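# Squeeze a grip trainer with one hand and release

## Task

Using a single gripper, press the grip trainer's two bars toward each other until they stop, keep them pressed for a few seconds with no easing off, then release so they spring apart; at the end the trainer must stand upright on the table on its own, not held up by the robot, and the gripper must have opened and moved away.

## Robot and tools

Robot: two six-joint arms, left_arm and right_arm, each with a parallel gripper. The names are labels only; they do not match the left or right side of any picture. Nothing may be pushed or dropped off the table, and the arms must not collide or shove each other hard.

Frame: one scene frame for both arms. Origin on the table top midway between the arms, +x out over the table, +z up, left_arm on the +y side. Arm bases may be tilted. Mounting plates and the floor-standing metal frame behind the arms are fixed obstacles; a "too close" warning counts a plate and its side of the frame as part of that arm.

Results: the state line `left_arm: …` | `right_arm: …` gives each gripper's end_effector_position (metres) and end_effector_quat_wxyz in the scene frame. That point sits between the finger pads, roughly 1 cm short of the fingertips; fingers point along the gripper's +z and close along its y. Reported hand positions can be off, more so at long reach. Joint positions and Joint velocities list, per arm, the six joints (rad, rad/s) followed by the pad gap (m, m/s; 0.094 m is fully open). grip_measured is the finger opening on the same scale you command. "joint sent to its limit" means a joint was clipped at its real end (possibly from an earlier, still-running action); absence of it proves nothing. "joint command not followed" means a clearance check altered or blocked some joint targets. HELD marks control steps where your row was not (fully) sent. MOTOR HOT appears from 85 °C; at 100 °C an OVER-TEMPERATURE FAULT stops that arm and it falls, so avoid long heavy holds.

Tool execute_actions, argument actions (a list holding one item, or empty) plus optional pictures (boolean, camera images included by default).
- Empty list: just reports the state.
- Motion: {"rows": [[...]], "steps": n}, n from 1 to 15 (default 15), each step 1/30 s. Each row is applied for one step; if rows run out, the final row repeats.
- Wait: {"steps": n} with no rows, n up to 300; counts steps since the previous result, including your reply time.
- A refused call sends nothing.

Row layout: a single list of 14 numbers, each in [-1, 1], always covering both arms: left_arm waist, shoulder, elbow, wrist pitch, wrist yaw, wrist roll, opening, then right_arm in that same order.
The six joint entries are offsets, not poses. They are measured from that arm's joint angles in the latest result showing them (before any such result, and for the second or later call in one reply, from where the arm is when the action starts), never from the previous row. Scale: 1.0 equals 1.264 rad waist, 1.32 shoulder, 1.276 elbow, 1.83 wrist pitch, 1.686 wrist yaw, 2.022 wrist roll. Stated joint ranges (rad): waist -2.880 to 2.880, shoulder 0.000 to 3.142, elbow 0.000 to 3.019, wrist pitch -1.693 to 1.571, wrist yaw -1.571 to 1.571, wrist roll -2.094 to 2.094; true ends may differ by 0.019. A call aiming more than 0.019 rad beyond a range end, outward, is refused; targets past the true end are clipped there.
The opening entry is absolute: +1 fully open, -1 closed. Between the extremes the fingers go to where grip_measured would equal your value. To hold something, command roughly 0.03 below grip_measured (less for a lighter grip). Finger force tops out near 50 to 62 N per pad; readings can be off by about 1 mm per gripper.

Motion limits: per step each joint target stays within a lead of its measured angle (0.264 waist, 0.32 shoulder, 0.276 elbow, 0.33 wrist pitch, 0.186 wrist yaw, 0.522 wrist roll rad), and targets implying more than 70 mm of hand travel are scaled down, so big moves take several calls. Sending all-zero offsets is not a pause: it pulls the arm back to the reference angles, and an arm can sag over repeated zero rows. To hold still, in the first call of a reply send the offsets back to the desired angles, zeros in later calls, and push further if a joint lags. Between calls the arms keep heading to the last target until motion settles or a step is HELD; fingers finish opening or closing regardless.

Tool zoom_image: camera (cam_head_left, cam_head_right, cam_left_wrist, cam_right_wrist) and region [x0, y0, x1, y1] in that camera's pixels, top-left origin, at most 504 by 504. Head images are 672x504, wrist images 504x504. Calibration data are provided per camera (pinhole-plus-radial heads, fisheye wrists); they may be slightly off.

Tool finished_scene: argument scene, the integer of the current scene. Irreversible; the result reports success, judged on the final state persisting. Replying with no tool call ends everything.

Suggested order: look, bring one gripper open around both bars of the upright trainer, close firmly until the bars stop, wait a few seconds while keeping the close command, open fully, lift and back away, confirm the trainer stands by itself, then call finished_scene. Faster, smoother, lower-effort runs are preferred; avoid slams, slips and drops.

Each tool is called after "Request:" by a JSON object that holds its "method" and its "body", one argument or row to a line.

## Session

Request:
{"method": "execute_actions", "body": {
  "actions": []
}}

Scene clock: 0.00 s of 4800.00 s.
left_arm: end_effector_position=(+0.3142, +0.2200, +0.2042) grip_measured=+1.000 end_effector_quat_wxyz=(+0.299, +0.292, +0.649, -0.636) | right_arm: end_effector_position=(+0.2272, -0.1572, +0.1369) grip_measured=+1.000 end_effector_quat_wxyz=(+0.080, -0.537, +0.827, +0.144)
Joint positions: left_arm=[ 0.543  1.822  0.676 -0.713  0.842  1.623  0.094] | right_arm=[ 0.114  1.924  0.449  0.117  0.424 -0.945  0.094]
Joint velocities: left_arm=[-0.005 -0.005 -0.002  0.007  0.007  0.007  0.   ] | right_arm=[-0.005 -0.015  0.007 -0.002  0.051 -0.007  0.   ]
camera_calibration (this result's frames):
cam_left_wrist: T_world_to_cam=[[-0.759121, -0.0285406, 0.650324, 0.111613], [-0.539812, 0.585914, -0.604407, 0.168135], [-0.363784, -0.809871, -0.460186, 0.510933], [0, 0, 0, 1]] pos_world=[0.361358, 0.318462, 0.264161]
cam_right_wrist: T_world_to_cam=[[0.915971, -0.373688, -0.146129, -0.248837], [-0.314803, -0.895102, 0.315739, -0.108287], [-0.248788, -0.243206, -0.937526, 0.270581], [0, 0, 0, 1]] pos_world=[0.261156, -0.124108, 0.251505]

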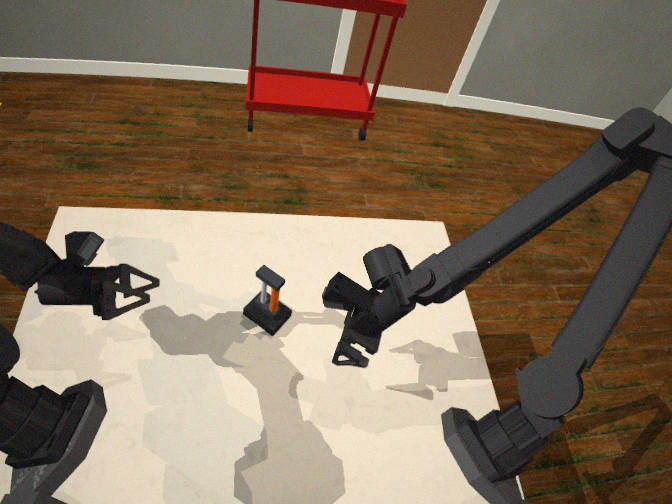

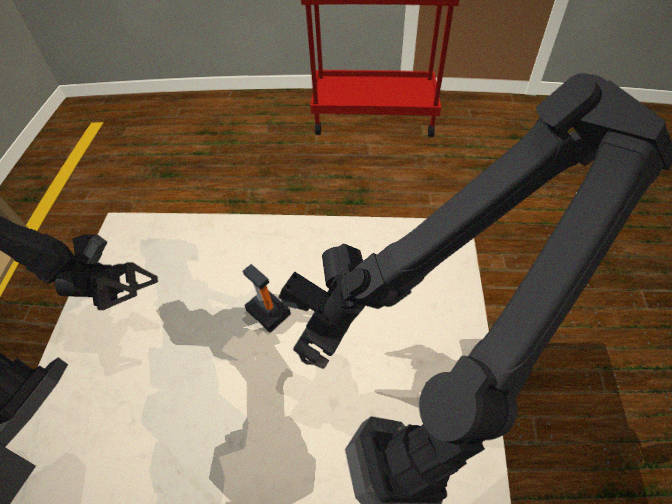

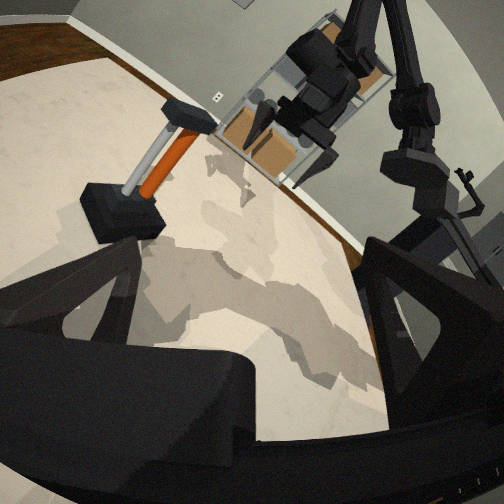

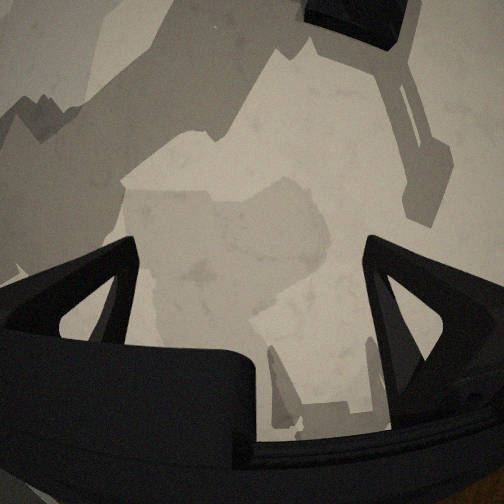

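Request:
{"method": "execute_actions", "body": {
  "actions": [
    {"rows":[[0,0.476,-0.255,1,-0.63,-0.41,1,-0.35,0,0,0,0,0,1]]}
  ],
  "pictures": false
}}

Request:
{"method": "execute_actions", "body": {
  "actions": [
    {"steps":60}
  ]
}}

Scene clock: 9.33 s of 4800.00 s.
left_arm: end_effector_position=(+0.0463, +0.1469, +0.0898) grip_measured=+1.000 end_effector_quat_wxyz=(-0.160, +0.282, +0.824, -0.466) | right_arm: end_effector_position=(+0.1987, -0.2692, +0.0550) grip_measured=+1.000 end_effector_quat_wxyz=(-0.048, -0.369, +0.917, +0.140)
Joint positions: left_arm=[0.543 2.442 0.404 0.14  0.012 0.976 0.094] | right_arm=[-0.345  1.924  0.463  0.117  0.427 -0.945  0.094]
Joint velocities: left_arm=[-0.005  1.314 -0.564  2.962 -2.396 -1.136  0.   ] | right_arm=[ 0.122 -0.005 -0.012  0.002 -0.139 -0.007  0.   ]
Steps of this call (steps 1 to 90: nothing new was sent; then 5.83 s passed at rest; steps 91 to 105: all 15 steps of this action). Readings (joint positions):
91: left_arm=[0.543 1.828 0.668 -0.688 0.814 1.593] | right_arm=[0.095 1.924 0.449 0.117 0.416 -0.945]
92: left_arm=[0.543 1.842 0.657 -0.648 0.780 1.558] | right_arm=[0.049 1.924 0.450 0.117 0.414 -0.945]
94: left_arm=[0.543 1.894 0.622 -0.571 0.711 1.488] | right_arm=[-0.092 1.924 0.454 0.117 0.416 -0.945]
98: left_arm=[0.543 2.046 0.536 -0.406 0.551 1.332] | right_arm=[-0.352 1.924 0.465 0.117 0.430 -0.945]
105: the state above

Scene clock: 11.33 s of 4800.00 s.
left_arm: end_effector_position=(+0.1533, +0.2235, +0.0250) grip_measured=+1.000 end_effector_quat_wxyz=(+0.027, +0.142, +0.976, -0.161) | right_arm: end_effector_position=(+0.1993, -0.2682, +0.0556) grip_measured=+1.000 end_effector_quat_wxyz=(-0.047, -0.371, +0.917, +0.140)
Joint positions: left_arm=[ 0.542  2.482  0.286  1.066 -0.207  0.793  0.094] | right_arm=[-0.34   1.924  0.463  0.117  0.427 -0.945  0.094]
Joint velocities: left_arm=[ 0.005  0.005 -0.002 -0.002  0.037 -0.007  0.   ] | right_arm=[ 0.005 -0.015 -0.017 -0.002  0.037  0.037  0.   ]
Steps of this call (steps 1 to 30: the robot went on to your last target; steps 31 to 60: nothing new was sent). Readings (joint positions):
1: left_arm=[0.543 2.477 0.385 0.243 -0.091 0.942] | right_arm=[-0.342 1.924 0.463 0.117 0.427 -0.945]
2: left_arm=[0.543 2.496 0.370 0.345 -0.166 0.915] | right_arm=[-0.340 1.924 0.463 0.117 0.427 -0.945]
4: left_arm=[0.543 2.498 0.355 0.550 -0.210 0.876] | right_arm=[-0.340 1.924 0.463 0.117 0.427 -0.945]
8: left_arm=[0.542 2.489 0.299 0.887 -0.207 0.827] | right_arm=[-0.340 1.924 0.463 0.117 0.427 -0.945]
60: the state above
All arms were judged still, so your last target was given up. Only a new action makes them travel on or press farther. Fingers that are still opening or closing keep moving.
camera_calibration (this result's frames):
cam_left_wrist: T_world_to_cam=[[-0.285617, -0.910553, 0.298857, 0.239482], [-0.781385, 0.401814, 0.477476, 0.0220789], [-0.554852, -0.0971474, -0.826257, 0.251846], [0, 0, 0, 1]] pos_world=[0.22539, 0.233656, 0.125977]
cam_right_wrist: T_world_to_cam=[[0.675848, -0.678153, -0.288683, -0.302467], [-0.47018, -0.698325, 0.539697, -0.119457], [-0.567591, -0.22902, -0.790816, 0.219569], [0, 0, 0, 1]] pos_world=[0.272881, -0.238253, 0.150792]

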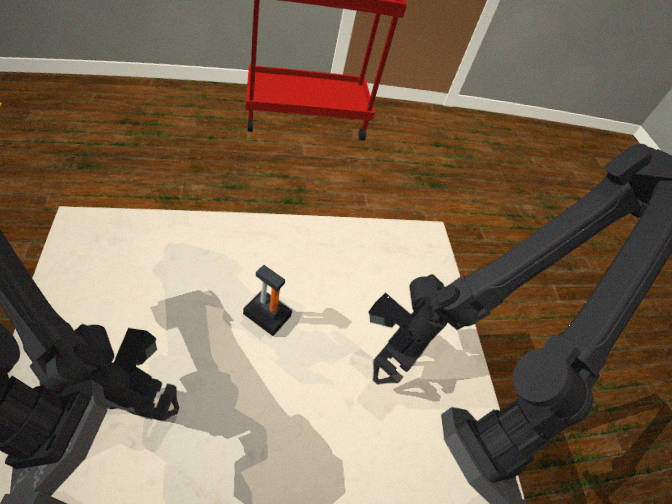

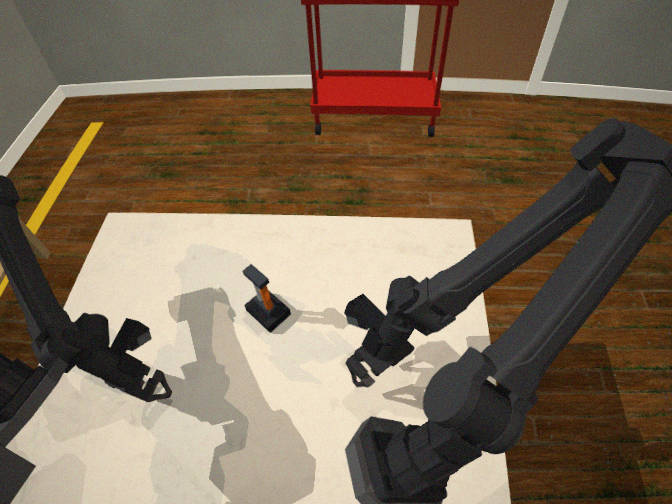

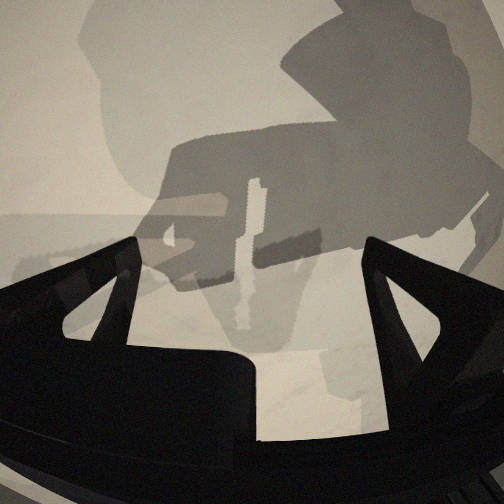

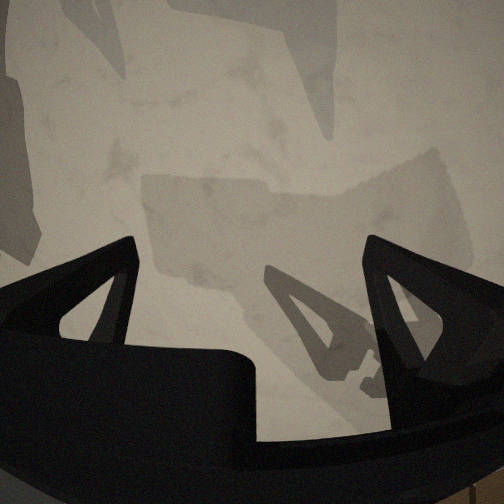

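Request:
{"method": "execute_actions", "body": {
  "actions": [
    {"rows":[[-0.1,0,0.05,0.23,0,0,1,0,0,0,0,0,0,1],[-0.2,0,0.05,0.23,0,0,1,0,0,0,0,0,0,1],[-0.3,0,0.05,0.23,0,0,1,0,0,0,0,0,0,1],[-0.55,0.05,0.05,0.23,0,0,1,0,0,0,0,0,0,1]]}
  ],
  "pictures": false
}}

Request:
{"method": "execute_actions", "body": {
  "actions": [
    {"steps":25}
  ]
}}

Scene clock: 16.83 s of 4800.00 s.
left_arm: end_effector_position=(+0.3024, +0.0762, +0.1528) grip_measured=+1.000 end_effector_quat_wxyz=(+0.395, +0.312, +0.848, -0.165) | right_arm: end_effector_position=(+0.1993, -0.2682, +0.0556) grip_measured=+1.000 end_effector_quat_wxyz=(-0.047, -0.371, +0.917, +0.140)
Joint positions: left_arm=[-0.205  2.531  0.357  1.47  -0.202  0.793  0.094] | right_arm=[-0.34   1.924  0.463  0.117  0.427 -0.945  0.094]
Joint velocities: left_arm=[ 0.23  -0.005 -0.012  0.027  0.051  0.022  0.   ] | right_arm=[-0.015 -0.005  0.002 -0.007  0.007  0.037  0.   ]
Steps of this call (steps 1 to 90: nothing new was sent; then 2.00 s passed at rest; steps 91 to 105: all 15 steps of this action). Readings (joint positions):
91: left_arm=[0.534 2.486 0.284 1.112 -0.208 0.793] | right_arm=[-0.340 1.924 0.463 0.117 0.427 -0.945]
92: left_arm=[0.509 2.491 0.288 1.189 -0.210 0.793] | right_arm=[-0.340 1.924 0.463 0.117 0.427 -0.945]
94: left_arm=[0.412 2.493 0.314 1.325 -0.211 0.793] | right_arm=[-0.340 1.924 0.463 0.117 0.427 -0.945]
98: left_arm=[0.094 2.516 0.356 1.459 -0.210 0.793] | right_arm=[-0.340 1.924 0.463 0.117 0.427 -0.945]
105: the state above

Scene clock: 17.67 s of 4800.00 s.
left_arm: end_effector_position=(+0.3034, +0.0836, +0.1458) grip_measured=+1.000 end_effector_quat_wxyz=(+0.388, +0.303, +0.856, -0.160) | right_arm: end_effector_position=(+0.1993, -0.2682, +0.0556) grip_measured=+1.000 end_effector_quat_wxyz=(-0.047, -0.371, +0.917, +0.140)
Joint positions: left_arm=[-0.176  2.532  0.357  1.47  -0.204  0.793  0.094] | right_arm=[-0.34   1.924  0.463  0.117  0.427 -0.945  0.094]
Joint velocities: left_arm=[ 0.005 -0.024 -0.012 -0.012 -0.007 -0.022  0.   ] | right_arm=[ 0.005 -0.005  0.002  0.002 -0.051 -0.007  0.   ]
Steps of this call (steps 1 to 25: the robot went on to your last target). Readings (joint positions):
1: left_arm=[-0.198 2.532 0.357 1.470 -0.203 0.793] | right_arm=[-0.340 1.924 0.463 0.117 0.427 -0.945]
2: left_arm=[-0.190 2.532 0.357 1.470 -0.203 0.793] | right_arm=[-0.340 1.924 0.463 0.117 0.427 -0.945]
4: left_arm=[-0.178 2.532 0.357 1.470 -0.204 0.793] | right_arm=[-0.340 1.924 0.463 0.117 0.427 -0.945]
8: left_arm=[-0.176 2.532 0.357 1.470 -0.204 0.793] | right_arm=[-0.340 1.924 0.463 0.117 0.427 -0.945]
25: the state above
camera_calibration (this result's frames):
cam_left_wrist: T_world_to_cam=[[-0.639138, -0.768334, 0.0341357, 0.252817], [-0.752446, 0.615504, -0.234479, 0.215057], [0.159148, -0.17555, -0.971522, 0.232458], [0, 0, 0, 1]] pos_world=[0.286409, 0.102687, 0.267634]
cam_right_wrist: T_world_to_cam=[[0.675848, -0.678153, -0.288683, -0.302467], [-0.47018, -0.698325, 0.539697, -0.119457], [-0.567591, -0.22902, -0.790816, 0.219569], [0, 0, 0, 1]] pos_world=[0.272881, -0.238253, 0.150792]

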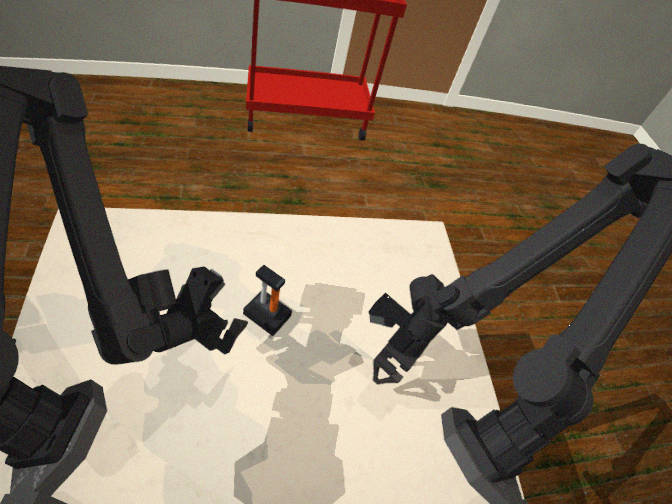

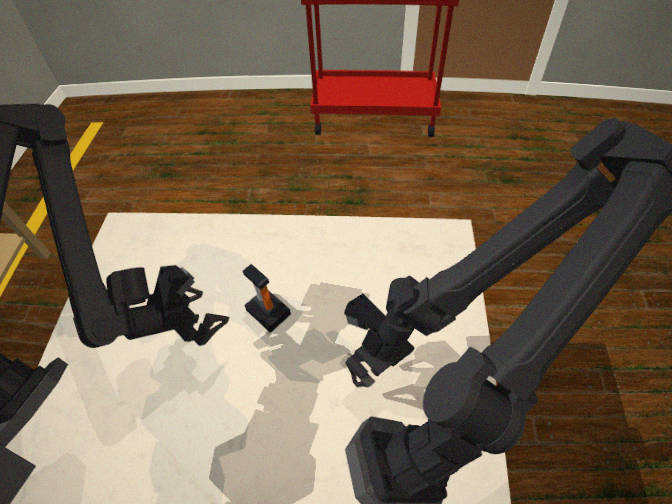

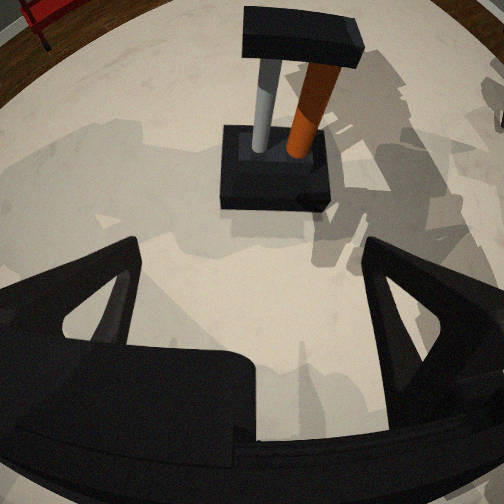

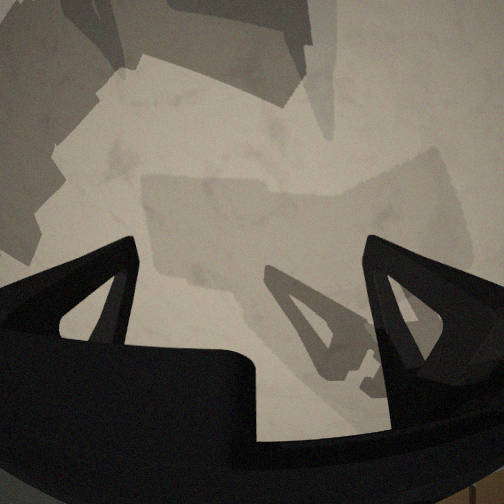

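Request:
{"method": "execute_actions", "body": {
  "actions": [
    {"rows":[[-0.02,0.1,0.24,0,0,0,1,0,0,0,0,0,0,1]]}
  ]
}}

Scene clock: 21.83 s of 4800.00 s.
left_arm: end_effector_position=(+0.3801, +0.0195, +0.1067) grip_measured=+1.000 end_effector_quat_wxyz=(+0.450, +0.261, +0.843, -0.135) | right_arm: end_effector_position=(+0.1993, -0.2682, +0.0556) grip_measured=+1.000 end_effector_quat_wxyz=(-0.047, -0.371, +0.917, +0.140)
Joint positions: left_arm=[-0.182  2.666  0.656  1.466 -0.203  0.797  0.094] | right_arm=[-0.34   1.924  0.463  0.117  0.427 -0.945  0.094]
Joint velocities: left_arm=[-0.005 -0.015  0.007 -0.007 -0.095 -0.007  0.   ] | right_arm=[-0.005 -0.005 -0.002  0.002  0.007  0.022  0.   ]
Steps of this call (steps 1 to 15: the robot went on to your last target; steps 16 to 110: nothing new was sent; steps 111 to 125: all 15 steps of this action). Readings (joint positions):
111: left_arm=[-0.176 2.539 0.376 1.470 -0.204 0.793] | right_arm=[-0.340 1.924 0.463 0.117 0.427 -0.945]
112: left_arm=[-0.176 2.558 0.417 1.470 -0.204 0.793] | right_arm=[-0.340 1.924 0.463 0.117 0.427 -0.945]
114: left_arm=[-0.176 2.611 0.545 1.470 -0.204 0.793] | right_arm=[-0.340 1.924 0.463 0.117 0.427 -0.945]
118: left_arm=[-0.180 2.663 0.666 1.467 -0.202 0.796] | right_arm=[-0.340 1.924 0.463 0.117 0.427 -0.945]
125: the state above
camera_calibration (this result's frames):
cam_left_wrist: T_world_to_cam=[[-0.556945, -0.830473, -0.011272, 0.228702], [-0.777712, 0.526229, -0.343871, 0.326018], [0.291507, -0.182751, -0.938949, 0.117437], [0, 0, 0, 1]] pos_world=[0.346689, 0.0398324, 0.224953]
cam_right_wrist: T_world_to_cam=[[0.675848, -0.678153, -0.288683, -0.302467], [-0.47018, -0.698325, 0.539697, -0.119457], [-0.567591, -0.22902, -0.790816, 0.219569], [0, 0, 0, 1]] pos_world=[0.272881, -0.238253, 0.150792]

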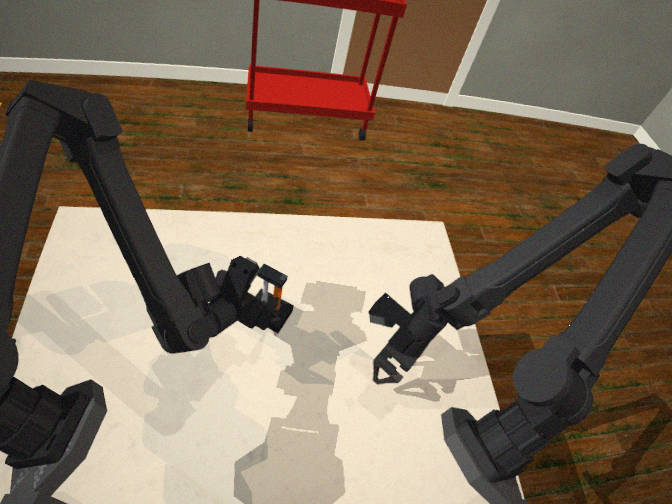

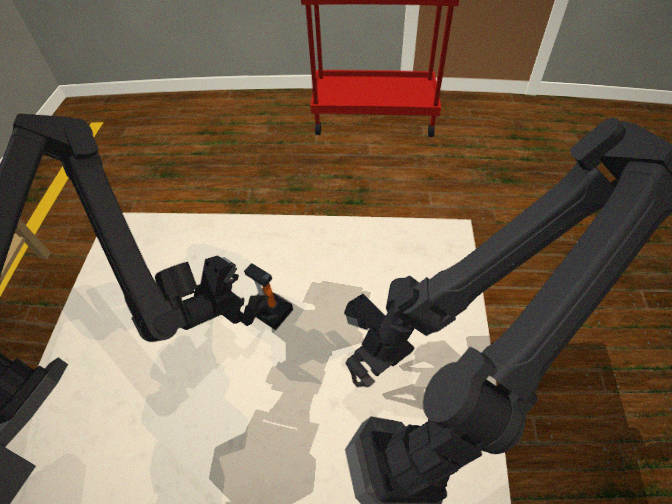

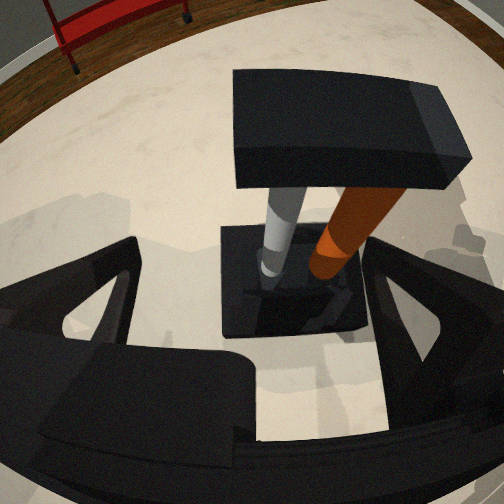

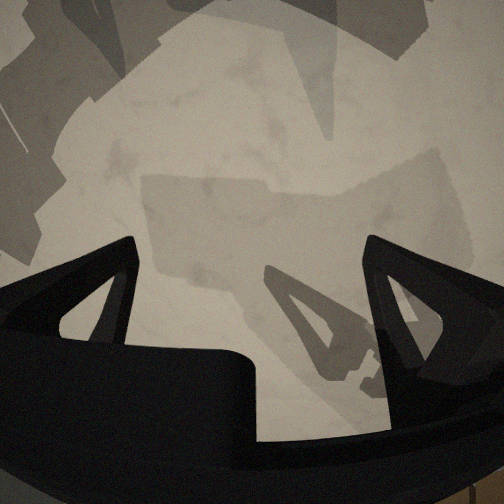

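Shift toward image right, then advance.

Request:
{"method": "execute_actions", "body": {
  "actions": [
    {"rows":[[-0.055,0,0,0,0,0,1,0,0,0,0,0,0,1],[-0.055,0,0,0,0,0,1,0,0,0,0,0,0,1],[-0.055,0,0,0,0,0,1,0,0,0,0,0,0,1],[-0.055,0,0,0,0,0,1,0,0,0,0,0,0,1],[-0.055,0,0,0,0,0,1,0,0,0,0,0,0,1],[-0.055,0.025,0.075,0,0,0,1,0,0,0,0,0,0,1]]}
  ]
}}

Scene clock: 26.10 s of 4800.00 s.
left_arm: end_effector_position=(+0.4113, -0.0156, +0.1232) grip_measured=+1.000 end_effector_quat_wxyz=(+0.494, +0.255, +0.820, -0.136) | right_arm: end_effector_position=(+0.1993, -0.2682, +0.0556) grip_measured=+1.000 end_effector_quat_wxyz=(-0.047, -0.371, +0.917, +0.140)
Joint positions: left_arm=[-0.244  2.684  0.753  1.466 -0.203  0.797  0.094] | right_arm=[-0.34   1.924  0.463  0.117  0.427 -0.945  0.094]
Joint velocities: left_arm=[-0.005 -0.005 -0.012 -0.012 -0.037 -0.007  0.   ] | right_arm=[-0.024  0.005  0.002 -0.002  0.066  0.022  0.   ]
Steps of this call (steps 1 to 15: the robot went on to your last target; steps 16 to 110: nothing new was sent; then 0.10 s passed at rest; steps 111 to 125: all 15 steps of this action). Readings (joint positions):
111: left_arm=[-0.185 2.666 0.656 1.466 -0.203 0.797] | right_arm=[-0.340 1.924 0.463 0.117 0.427 -0.945]
112: left_arm=[-0.193 2.666 0.656 1.466 -0.203 0.797] | right_arm=[-0.340 1.924 0.463 0.117 0.427 -0.945]
114: left_arm=[-0.216 2.666 0.656 1.466 -0.203 0.797] | right_arm=[-0.340 1.924 0.463 0.117 0.427 -0.945]
118: left_arm=[-0.244 2.679 0.709 1.466 -0.203 0.797] | right_arm=[-0.340 1.924 0.463 0.117 0.427 -0.945]
125: the state above
camera_calibration (this result's frames):
cam_left_wrist: T_world_to_cam=[[-0.547004, -0.836468, -0.033281, 0.215612], [-0.746305, 0.505281, -0.433266, 0.372206], [0.37923, -0.212161, -0.900651, 0.0761498], [0, 0, 0, 1]] pos_world=[0.366842, 0.00844029, 0.237025]
cam_right_wrist: T_world_to_cam=[[0.675848, -0.678153, -0.288683, -0.302467], [-0.47018, -0.698325, 0.539697, -0.119457], [-0.567591, -0.22902, -0.790816, 0.219569], [0, 0, 0, 1]] pos_world=[0.272881, -0.238253, 0.150792]

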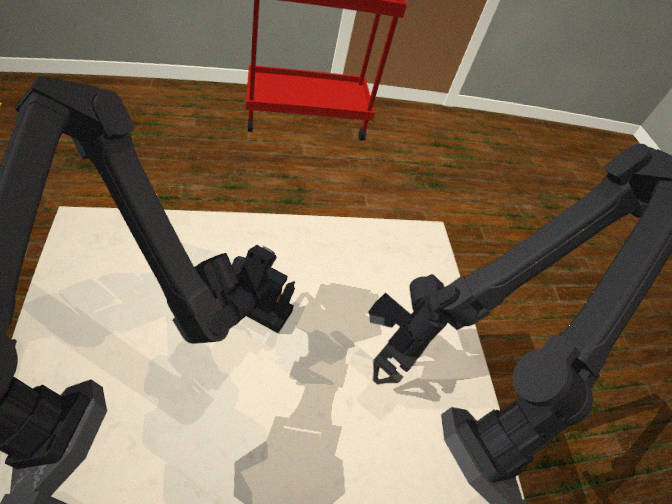

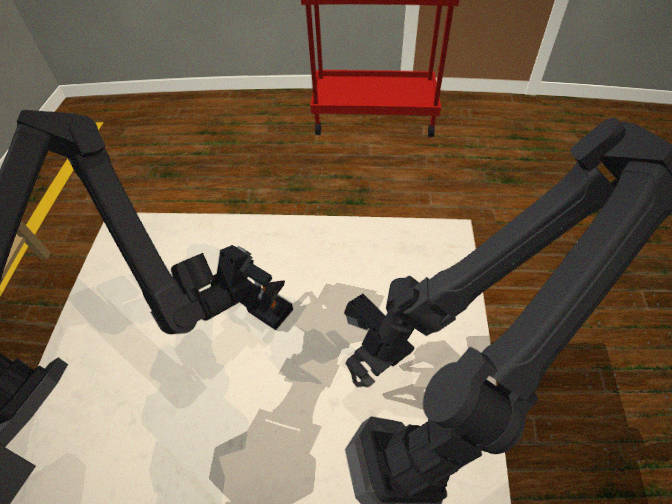

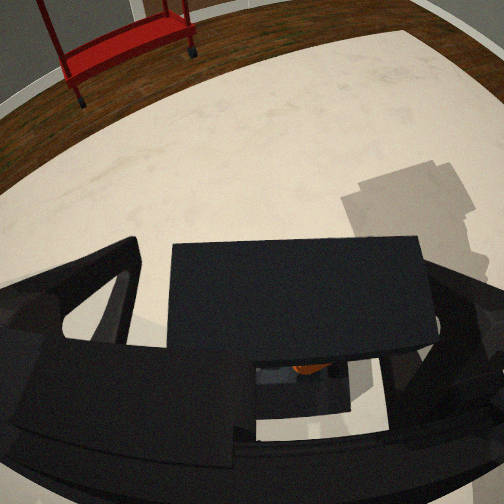

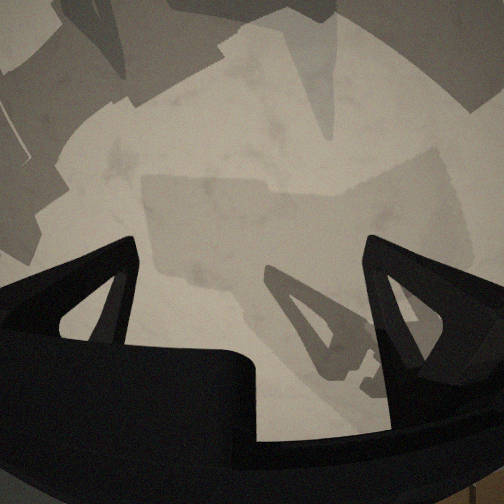

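Request:
{"method": "execute_actions", "body": {
  "actions": [
    {"rows":[[-0.01,0.03,0,0,0,0,1,0,0,0,0,0,0,1]],"steps":10}
  ],
  "pictures": false
}}

Request:
{"method": "execute_actions", "body": {
  "actions": [
    {"rows":[[0,0,0,0,0,0,0.6,0,0,0,0,0,0,1],[0,0,0,0,0,0,0.4,0,0,0,0,0,0,1],[0,0,0,0,0,0,0.2,0,0,0,0,0,0,1],[0,0,0,0,0,0,0.1,0,0,0,0,0,0,1],[0,0,0,0,0,0,0,0,0,0,0,0,0,1],[0,0,0,0,0,0,-0.1,0,0,0,0,0,0,1],[0,0,0,0,0,0,-0.2,0,0,0,0,0,0,1],[0,0,0,0,0,0,-0.3,0,0,0,0,0,0,1],[0,0,0,0,0,0,-0.4,0,0,0,0,0,0,1],[0,0,0,0,0,0,-0.6,0,0,0,0,0,0,1],[0,0,0,0,0,0,-1,0,0,0,0,0,0,1]]}
  ]
}}

Scene clock: 32.57 s of 4800.00 s.
left_arm: end_effector_position=(+0.4000, -0.0192, +0.1155) grip_measured=+1.000 end_effector_quat_wxyz=(+0.485, +0.262, +0.822, -0.139) | right_arm: end_effector_position=(+0.1993, -0.2682, +0.0556) grip_measured=+1.000 end_effector_quat_wxyz=(-0.047, -0.371, +0.917, +0.140)
Joint positions: left_arm=[-0.244  2.708  0.753  1.466 -0.203  0.797  0.094] | right_arm=[-0.34   1.924  0.463  0.117  0.427 -0.945  0.094]
Joint velocities: left_arm=[-0.005  0.015  0.002 -0.007  0.007 -0.125  0.   ] | right_arm=[ 0.005 -0.005  0.007 -0.012  0.051  0.022  0.   ]
Steps of this call (steps 1 to 15: the robot went on to your last target; steps 16 to 110: nothing new was sent; then 2.47 s passed at rest; steps 111 to 120: all 10 steps of this action). Readings (joint positions):
111: left_arm=[-0.244 2.685 0.753 1.466 -0.203 0.797] | right_arm=[-0.340 1.924 0.463 0.117 0.427 -0.945]
112: left_arm=[-0.244 2.688 0.753 1.466 -0.203 0.797] | right_arm=[-0.340 1.924 0.463 0.117 0.427 -0.945]
114: left_arm=[-0.244 2.696 0.753 1.466 -0.203 0.797] | right_arm=[-0.340 1.924 0.463 0.117 0.427 -0.945]
118: left_arm=[-0.244 2.707 0.753 1.466 -0.203 0.797] | right_arm=[-0.340 1.924 0.463 0.117 0.427 -0.945]
120: the state above

Scene clock: 33.07 s of 4800.00 s.
left_arm: end_effector_position=(+0.3998, -0.0199, +0.1160) grip_measured=+0.123 end_effector_quat_wxyz=(+0.486, +0.264, +0.821, -0.141) | right_arm: end_effector_position=(+0.1993, -0.2682, +0.0556) grip_measured=+1.000 end_effector_quat_wxyz=(-0.047, -0.371, +0.917, +0.140)
Joint positions: left_arm=[-0.244  2.708  0.753  1.466 -0.199  0.799  0.053] | right_arm=[-0.34   1.924  0.463  0.117  0.427 -0.945  0.094]
Joint velocities: left_arm=[ 0.005 -0.005 -0.002 -0.002 -0.007  0.066 -0.001] | right_arm=[-0.024  0.005 -0.017 -0.002  0.066  0.037  0.   ]
Steps of this call (steps 1 to 15: all 15 steps of this action). Readings (joint positions):
1: left_arm=[-0.244 2.708 0.753 1.466 -0.203 0.797] | right_arm=[-0.340 1.924 0.463 0.117 0.427 -0.945]
2: left_arm=[-0.244 2.708 0.753 1.466 -0.203 0.797] | right_arm=[-0.340 1.924 0.463 0.117 0.427 -0.945]
4: left_arm=[-0.244 2.708 0.753 1.466 -0.200 0.797] | right_arm=[-0.340 1.924 0.463 0.117 0.427 -0.945]
8: left_arm=[-0.244 2.708 0.753 1.466 -0.199 0.799] | right_arm=[-0.340 1.924 0.463 0.117 0.427 -0.945]
15: the state above
camera_calibration (this result's frames):
cam_left_wrist: T_world_to_cam=[[-0.564732, -0.824753, -0.0293157, 0.212394], [-0.741622, 0.522753, -0.420388, 0.35968], [0.362042, -0.215666, -0.906871, 0.0806343], [0, 0, 0, 1]] pos_world=[0.357499, 0.00453945, 0.230557]
cam_right_wrist: T_world_to_cam=[[0.675848, -0.678153, -0.288683, -0.302467], [-0.47018, -0.698325, 0.539697, -0.119457], [-0.567591, -0.22902, -0.790816, 0.219569], [0, 0, 0, 1]] pos_world=[0.272881, -0.238253, 0.150792]

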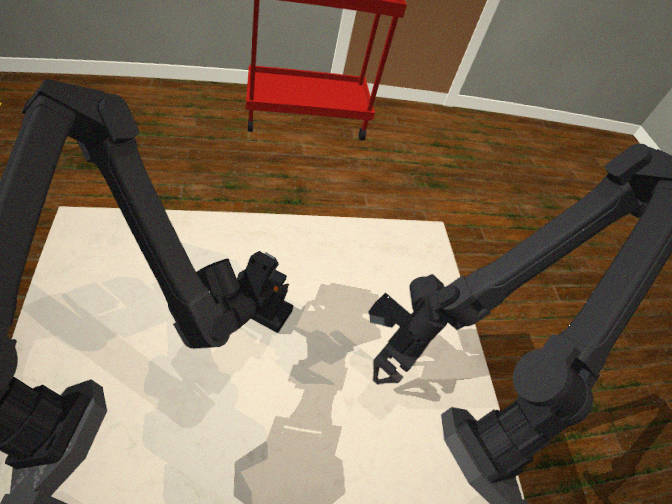

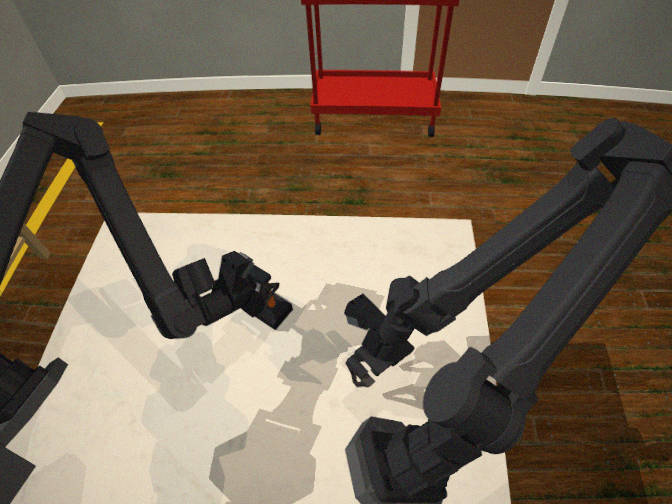

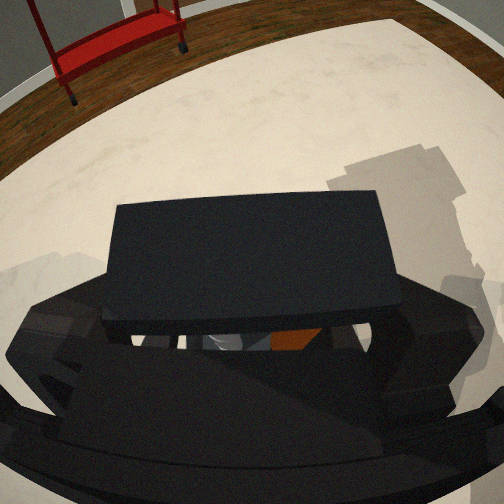

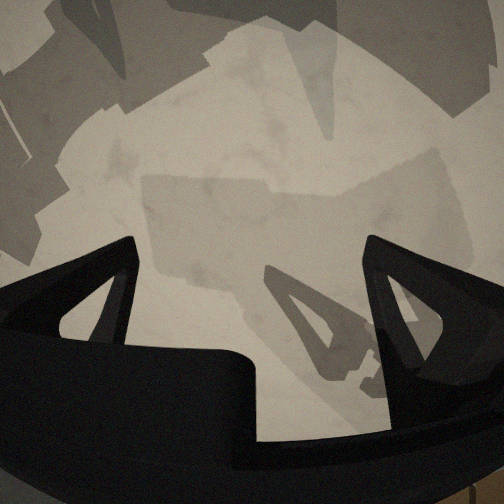

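Request:
{"method": "execute_actions", "body": {
  "actions": [
    {"rows":[[0,0,0,0,0,0,1,0,0,0,0,0,0,1],[0,0,0,0,0,0,1,0,0,0,0,0,0,1],[0,0,0,0,0,0,1,0,0,0,0,0,0,1],[0,0,0,0,0,0,1,0,0,0,0,0,0,1],[0,-0.01,-0.055,0,0,0,1,0,0,0,0,0,0,1]]}
  ],
  "pictures": false
}}

Request:
{"method": "execute_actions", "body": {
  "actions": [
    {"rows":[[0,0,0,0,0,0,0.6,0,0,0,0,0,0,1],[0,0,0,0,0,0,0.4,0,0,0,0,0,0,1],[0,0,0,0,0,0,0.2,0,0,0,0,0,0,1],[0,0,0,0,0,0,0.1,0,0,0,0,0,0,1],[0,0,0,0,0,0,0,0,0,0,0,0,0,1],[0,0,0,0,0,0,-0.1,0,0,0,0,0,0,1],[0,0,0,0,0,0,-0.2,0,0,0,0,0,0,1],[0,0,0,0,0,0,-0.3,0,0,0,0,0,0,1],[0,0,0,0,0,0,-0.4,0,0,0,0,0,0,1],[0,0,0,0,0,0,-0.6,0,0,0,0,0,0,1],[0,0,0,0,0,0,-1,0,0,0,0,0,0,1]]}
  ]
}}

Scene clock: 40.57 s of 4800.00 s.
left_arm: end_effector_position=(+0.3745, -0.0094, +0.1167) grip_measured=+1.000 end_effector_quat_wxyz=(+0.466, +0.281, +0.826, -0.149) | right_arm: end_effector_position=(+0.1993, -0.2682, +0.0556) grip_measured=+1.000 end_effector_quat_wxyz=(-0.047, -0.371, +0.917, +0.140)
Joint positions: left_arm=[-0.244  2.699  0.687  1.466 -0.199  0.799  0.094] | right_arm=[-0.34   1.924  0.463  0.117  0.427 -0.945  0.094]
Joint velocities: left_arm=[ 0.015 -0.015 -0.007 -0.007 -0.037 -0.066  0.   ] | right_arm=[-0.005  0.005 -0.002 -0.002  0.022 -0.022  0.   ]
Steps of this call (steps 1 to 15: the robot went on to your last target; steps 16 to 110: nothing new was sent; then 3.33 s passed at rest; steps 111 to 125: all 15 steps of this action). Readings (joint positions):
111: left_arm=[-0.244 2.708 0.753 1.466 -0.199 0.799] | right_arm=[-0.340 1.924 0.463 0.117 0.427 -0.945]
112: left_arm=[-0.244 2.708 0.753 1.466 -0.199 0.799] | right_arm=[-0.340 1.924 0.463 0.117 0.427 -0.945]
114: left_arm=[-0.244 2.708 0.753 1.466 -0.199 0.799] | right_arm=[-0.340 1.924 0.463 0.117 0.427 -0.945]
118: left_arm=[-0.244 2.699 0.710 1.466 -0.199 0.799] | right_arm=[-0.340 1.924 0.463 0.117 0.427 -0.945]
125: the state above

Scene clock: 41.07 s of 4800.00 s.
left_arm: end_effector_position=(+0.3734, -0.0106, +0.1168) grip_measured=-0.321 end_effector_quat_wxyz=(+0.466, +0.282, +0.824, -0.152) | right_arm: end_effector_position=(+0.1993, -0.2682, +0.0556) grip_measured=+1.000 end_effector_quat_wxyz=(-0.047, -0.371, +0.917, +0.140)
Joint positions: left_arm=[-0.244  2.701  0.687  1.465 -0.192  0.799  0.032] | right_arm=[-0.34   1.924  0.463  0.117  0.427 -0.945  0.094]
Joint velocities: left_arm=[-0.005 -0.005 -0.002 -0.007  0.022  0.051  0.   ] | right_arm=[-0.005  0.005 -0.007 -0.017  0.007 -0.007  0.   ]
Steps of this call (steps 1 to 15: all 15 steps of this action). Readings (joint positions):
1: left_arm=[-0.244 2.699 0.687 1.466 -0.199 0.799] | right_arm=[-0.340 1.924 0.463 0.117 0.427 -0.945]
2: left_arm=[-0.244 2.699 0.687 1.466 -0.199 0.799] | right_arm=[-0.340 1.924 0.463 0.117 0.427 -0.945]
4: left_arm=[-0.244 2.699 0.687 1.466 -0.199 0.799] | right_arm=[-0.340 1.924 0.463 0.117 0.427 -0.945]
8: left_arm=[-0.244 2.700 0.687 1.465 -0.191 0.799] | right_arm=[-0.340 1.924 0.463 0.117 0.427 -0.945]
15: the state above
camera_calibration (this result's frames):
cam_left_wrist: T_world_to_cam=[[-0.602525, -0.797923, -0.0167894, 0.218121], [-0.731878, 0.560799, -0.387116, 0.328455], [0.318305, -0.22096, -0.921878, 0.110942], [0, 0, 0, 1]] pos_world=[0.3365, 0.01436, 0.233087]
cam_right_wrist: T_world_to_cam=[[0.675848, -0.678153, -0.288683, -0.302467], [-0.47018, -0.698325, 0.539697, -0.119457], [-0.567591, -0.22902, -0.790816, 0.219569], [0, 0, 0, 1]] pos_world=[0.272881, -0.238253, 0.150792]

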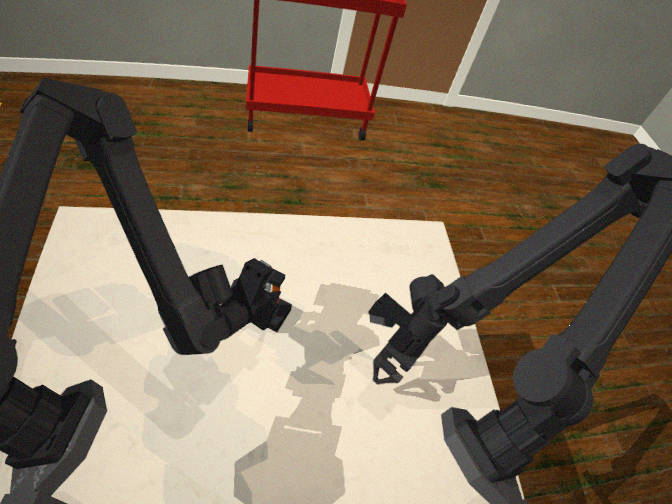

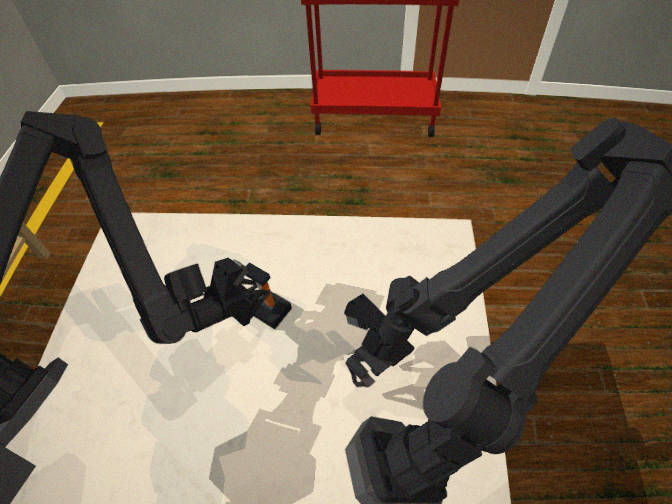

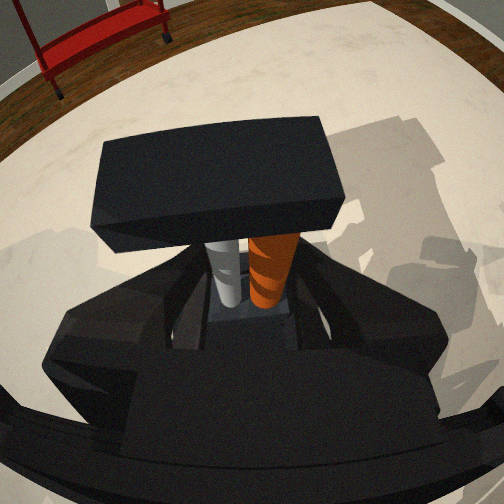

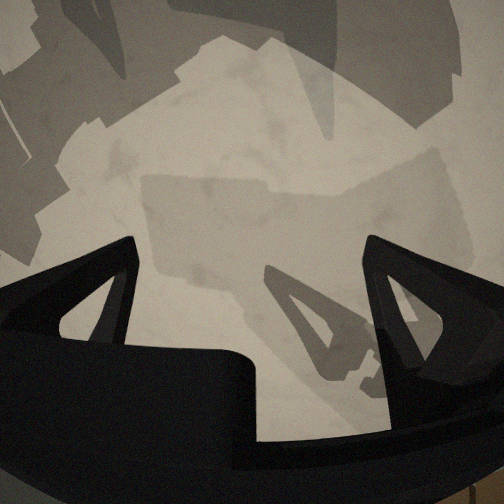

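Request:
{"method": "execute_actions", "body": {
  "actions": [
    {"rows":[[0,0,0,0,0,0,-1,0,0,0,0,0,0,1]]}
  ],
  "pictures": false
}}

Request:
{"method": "execute_actions", "body": {
  "actions": [
    {"steps":150}
  ],
  "pictures": false
}}

Request:
{"method": "execute_actions", "body": {
  "actions": [
    {"rows":[[0,0,0,0,0,0,-0.3,0,0,0,0,0,0,1],[0,0,0,0,0,0,-0.2,0,0,0,0,0,0,1],[0,0,0,0,0,0,-0.1,0,0,0,0,0,0,1],[0,0,0,0,0,0,0,0,0,0,0,0,0,1],[0,0,0,0,0,0,0.1,0,0,0,0,0,0,1],[0,0,0,0,0,0,0.2,0,0,0,0,0,0,1],[0,0,0,0,0,0,0.4,0,0,0,0,0,0,1],[0,0,0,0,0,0,1,0,0,0,0,0,0,1]]}
  ],
  "pictures": false
}}

Request:
{"method": "execute_actions", "body": {
  "actions": [
    {"rows":[[0,-0.08,-0.24,0,0,0,1,0,0,0,0,0,0,1]]}
  ]
}}

Scene clock: 49.37 s of 4800.00 s.
left_arm: end_effector_position=(+0.3734, -0.0106, +0.1169) grip_measured=-0.321 end_effector_quat_wxyz=(+0.466, +0.283, +0.824, -0.152) | right_arm: end_effector_position=(+0.1993, -0.2682, +0.0556) grip_measured=+1.000 end_effector_quat_wxyz=(-0.047, -0.371, +0.917, +0.140)
Joint positions: left_arm=[-0.244  2.701  0.687  1.465 -0.191  0.799  0.032] | right_arm=[-0.34   1.924  0.463  0.117  0.427 -0.945  0.094]
Joint velocities: left_arm=[-0.005  0.005  0.002  0.012 -0.022 -0.066  0.   ] | right_arm=[-0.015 -0.005  0.007 -0.012 -0.066 -0.081  0.   ]
Steps of this call (steps 1 to 15: the robot went on to your last target; steps 16 to 110: nothing new was sent; then 4.13 s passed at rest; steps 111 to 125: all 15 steps of this action). Readings (joint positions):
111: left_arm=[-0.244 2.701 0.687 1.465 -0.191 0.799] | right_arm=[-0.340 1.924 0.463 0.117 0.427 -0.945]
112: left_arm=[-0.244 2.701 0.687 1.465 -0.191 0.799] | right_arm=[-0.340 1.924 0.463 0.117 0.427 -0.945]
114: left_arm=[-0.244 2.701 0.687 1.465 -0.191 0.799] | right_arm=[-0.340 1.924 0.463 0.117 0.427 -0.945]
118: left_arm=[-0.244 2.701 0.687 1.465 -0.191 0.799] | right_arm=[-0.340 1.924 0.463 0.117 0.427 -0.945]
125: the state above

Scene clock: 54.37 s of 4800.00 s.
left_arm: end_effector_position=(+0.3734, -0.0106, +0.1169) grip_measured=-0.321 end_effector_quat_wxyz=(+0.466, +0.283, +0.824, -0.152) | right_arm: end_effector_position=(+0.1993, -0.2682, +0.0556) grip_measured=+1.000 end_effector_quat_wxyz=(-0.047, -0.371, +0.917, +0.140)
Joint positions: left_arm=[-0.244  2.701  0.687  1.465 -0.191  0.799  0.032] | right_arm=[-0.34   1.924  0.463  0.117  0.427 -0.945  0.094]
Joint velocities: left_arm=[-0.015 -0.015  0.007 -0.007 -0.007  0.066  0.   ] | right_arm=[ 0.005  0.005 -0.017  0.002 -0.007  0.022  0.   ]
Steps of this call (steps 1 to 15: the robot went on to your last target; steps 16 to 110: nothing new was sent; then 1.33 s passed at rest). Readings (joint positions):
1: left_arm=[-0.244 2.701 0.687 1.465 -0.191 0.799] | right_arm=[-0.340 1.924 0.463 0.117 0.427 -0.945]
2: left_arm=[-0.244 2.701 0.687 1.465 -0.191 0.799] | right_arm=[-0.340 1.924 0.463 0.117 0.427 -0.945]
4: left_arm=[-0.244 2.701 0.687 1.465 -0.191 0.799] | right_arm=[-0.340 1.924 0.463 0.117 0.427 -0.945]
8: left_arm=[-0.244 2.701 0.687 1.465 -0.191 0.799] | right_arm=[-0.340 1.924 0.463 0.117 0.427 -0.945]
110: the state above
All arms were judged still, so your last target was given up. Only a new action makes them travel on or press farther. Fingers that are still opening or closing keep moving.

Scene clock: 54.87 s of 4800.00 s.
left_arm: end_effector_position=(+0.3756, -0.0097, +0.1180) grip_measured=+1.000 end_effector_quat_wxyz=(+0.468, +0.281, +0.824, -0.150) | right_arm: end_effector_position=(+0.1993, -0.2682, +0.0556) grip_measured=+1.000 end_effector_quat_wxyz=(-0.047, -0.371, +0.917, +0.140)
Joint positions: left_arm=[-0.244  2.696  0.687  1.466 -0.194  0.799  0.094] | right_arm=[-0.34   1.924  0.463  0.117  0.427 -0.945  0.094]
Joint velocities: left_arm=[ 0.005 -0.005 -0.007 -0.017 -0.066  0.007  0.   ] | right_arm=[-0.005 -0.015 -0.012  0.002 -0.037  0.022  0.   ]
Steps of this call (steps 1 to 15: all 15 steps of this action). Readings (joint positions):
1: left_arm=[-0.244 2.701 0.687 1.465 -0.191 0.799] | right_arm=[-0.340 1.924 0.463 0.117 0.427 -0.945]
2: left_arm=[-0.244 2.701 0.687 1.465 -0.193 0.799] | right_arm=[-0.340 1.924 0.463 0.117 0.427 -0.945]
4: left_arm=[-0.244 2.698 0.687 1.466 -0.200 0.799] | right_arm=[-0.340 1.924 0.463 0.117 0.427 -0.945]
8: left_arm=[-0.244 2.696 0.687 1.466 -0.194 0.799] | right_arm=[-0.340 1.924 0.463 0.117 0.427 -0.945]
15: the state above

Scene clock: 55.37 s of 4800.00 s.
left_arm: end_effector_position=(+0.2837, +0.0578, +0.1490) grip_measured=+1.000 end_effector_quat_wxyz=(+0.389, +0.340, +0.837, -0.180) | right_arm: end_effector_position=(+0.1993, -0.2682, +0.0556) grip_measured=+1.000 end_effector_quat_wxyz=(-0.047, -0.371, +0.917, +0.140)
Joint positions: left_arm=[-0.244  2.59   0.373  1.466 -0.194  0.799  0.094] | right_arm=[-0.34   1.924  0.463  0.117  0.427 -0.945  0.094]
Joint velocities: left_arm=[-0.005 -0.005 -0.007 -0.012 -0.037 -0.037  0.   ] | right_arm=[ 0.015 -0.005 -0.007  0.017  0.037 -0.037  0.   ]
Steps of this call (steps 1 to 15: all 15 steps of this action). Readings (joint positions):
1: left_arm=[-0.244 2.690 0.670 1.466 -0.194 0.799] | right_arm=[-0.340 1.924 0.463 0.117 0.427 -0.945]
2: left_arm=[-0.244 2.672 0.630 1.466 -0.194 0.799] | right_arm=[-0.340 1.924 0.463 0.117 0.427 -0.945]
4: left_arm=[-0.244 2.628 0.515 1.466 -0.194 0.799] | right_arm=[-0.340 1.924 0.463 0.117 0.427 -0.945]
8: left_arm=[-0.244 2.590 0.366 1.466 -0.194 0.799] | right_arm=[-0.340 1.924 0.463 0.117 0.427 -0.945]
15: the state above
camera_calibration (this result's frames):
cam_left_wrist: T_world_to_cam=[[-0.706311, -0.707177, 0.0320041, 0.236058], [-0.689822, 0.677416, -0.255448, 0.198632], [0.158967, -0.202503, -0.966293, 0.235024], [0, 0, 0, 1]] pos_world=[0.26639, 0.079972, 0.270287]
cam_right_wrist: T_world_to_cam=[[0.675848, -0.678153, -0.288683, -0.302467], [-0.47018, -0.698325, 0.539697, -0.119457], [-0.567591, -0.22902, -0.790816, 0.219569], [0, 0, 0, 1]] pos_world=[0.272881, -0.238253, 0.150792]

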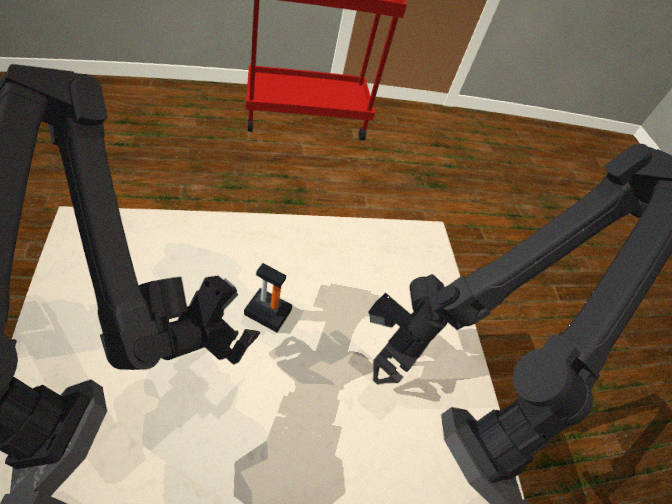

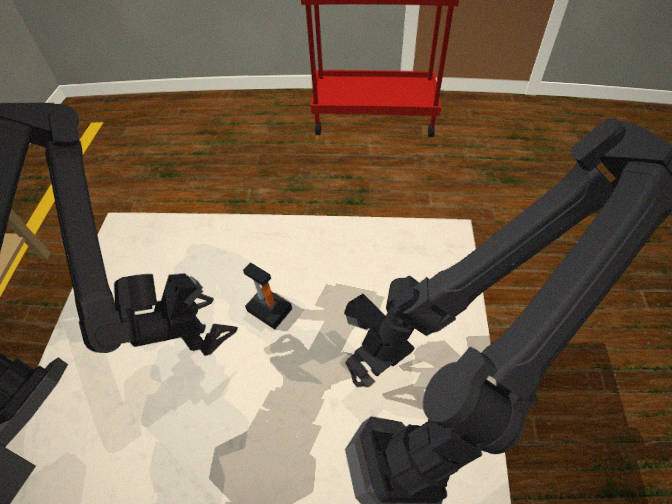

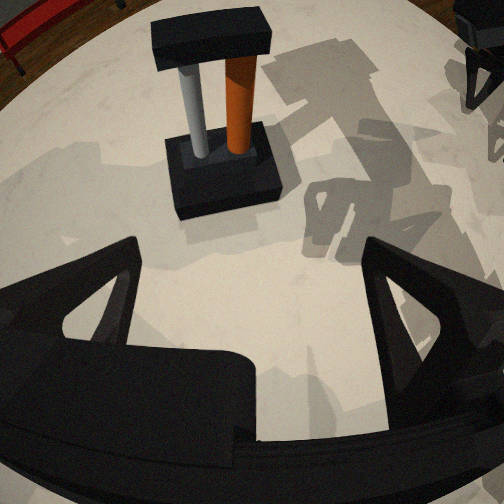

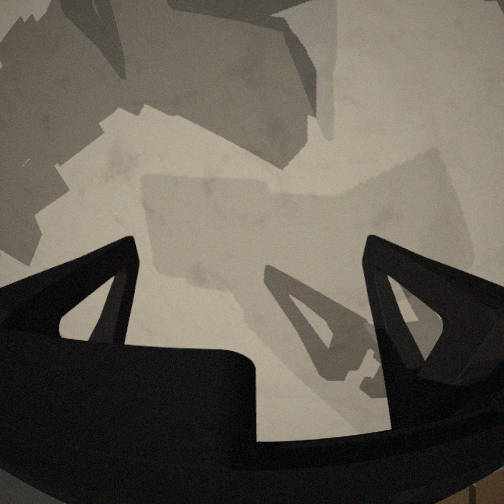

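Request:
{"method": "finished_scene", "body": {
  "scene": 2
}}

The scene is finished: the task was done.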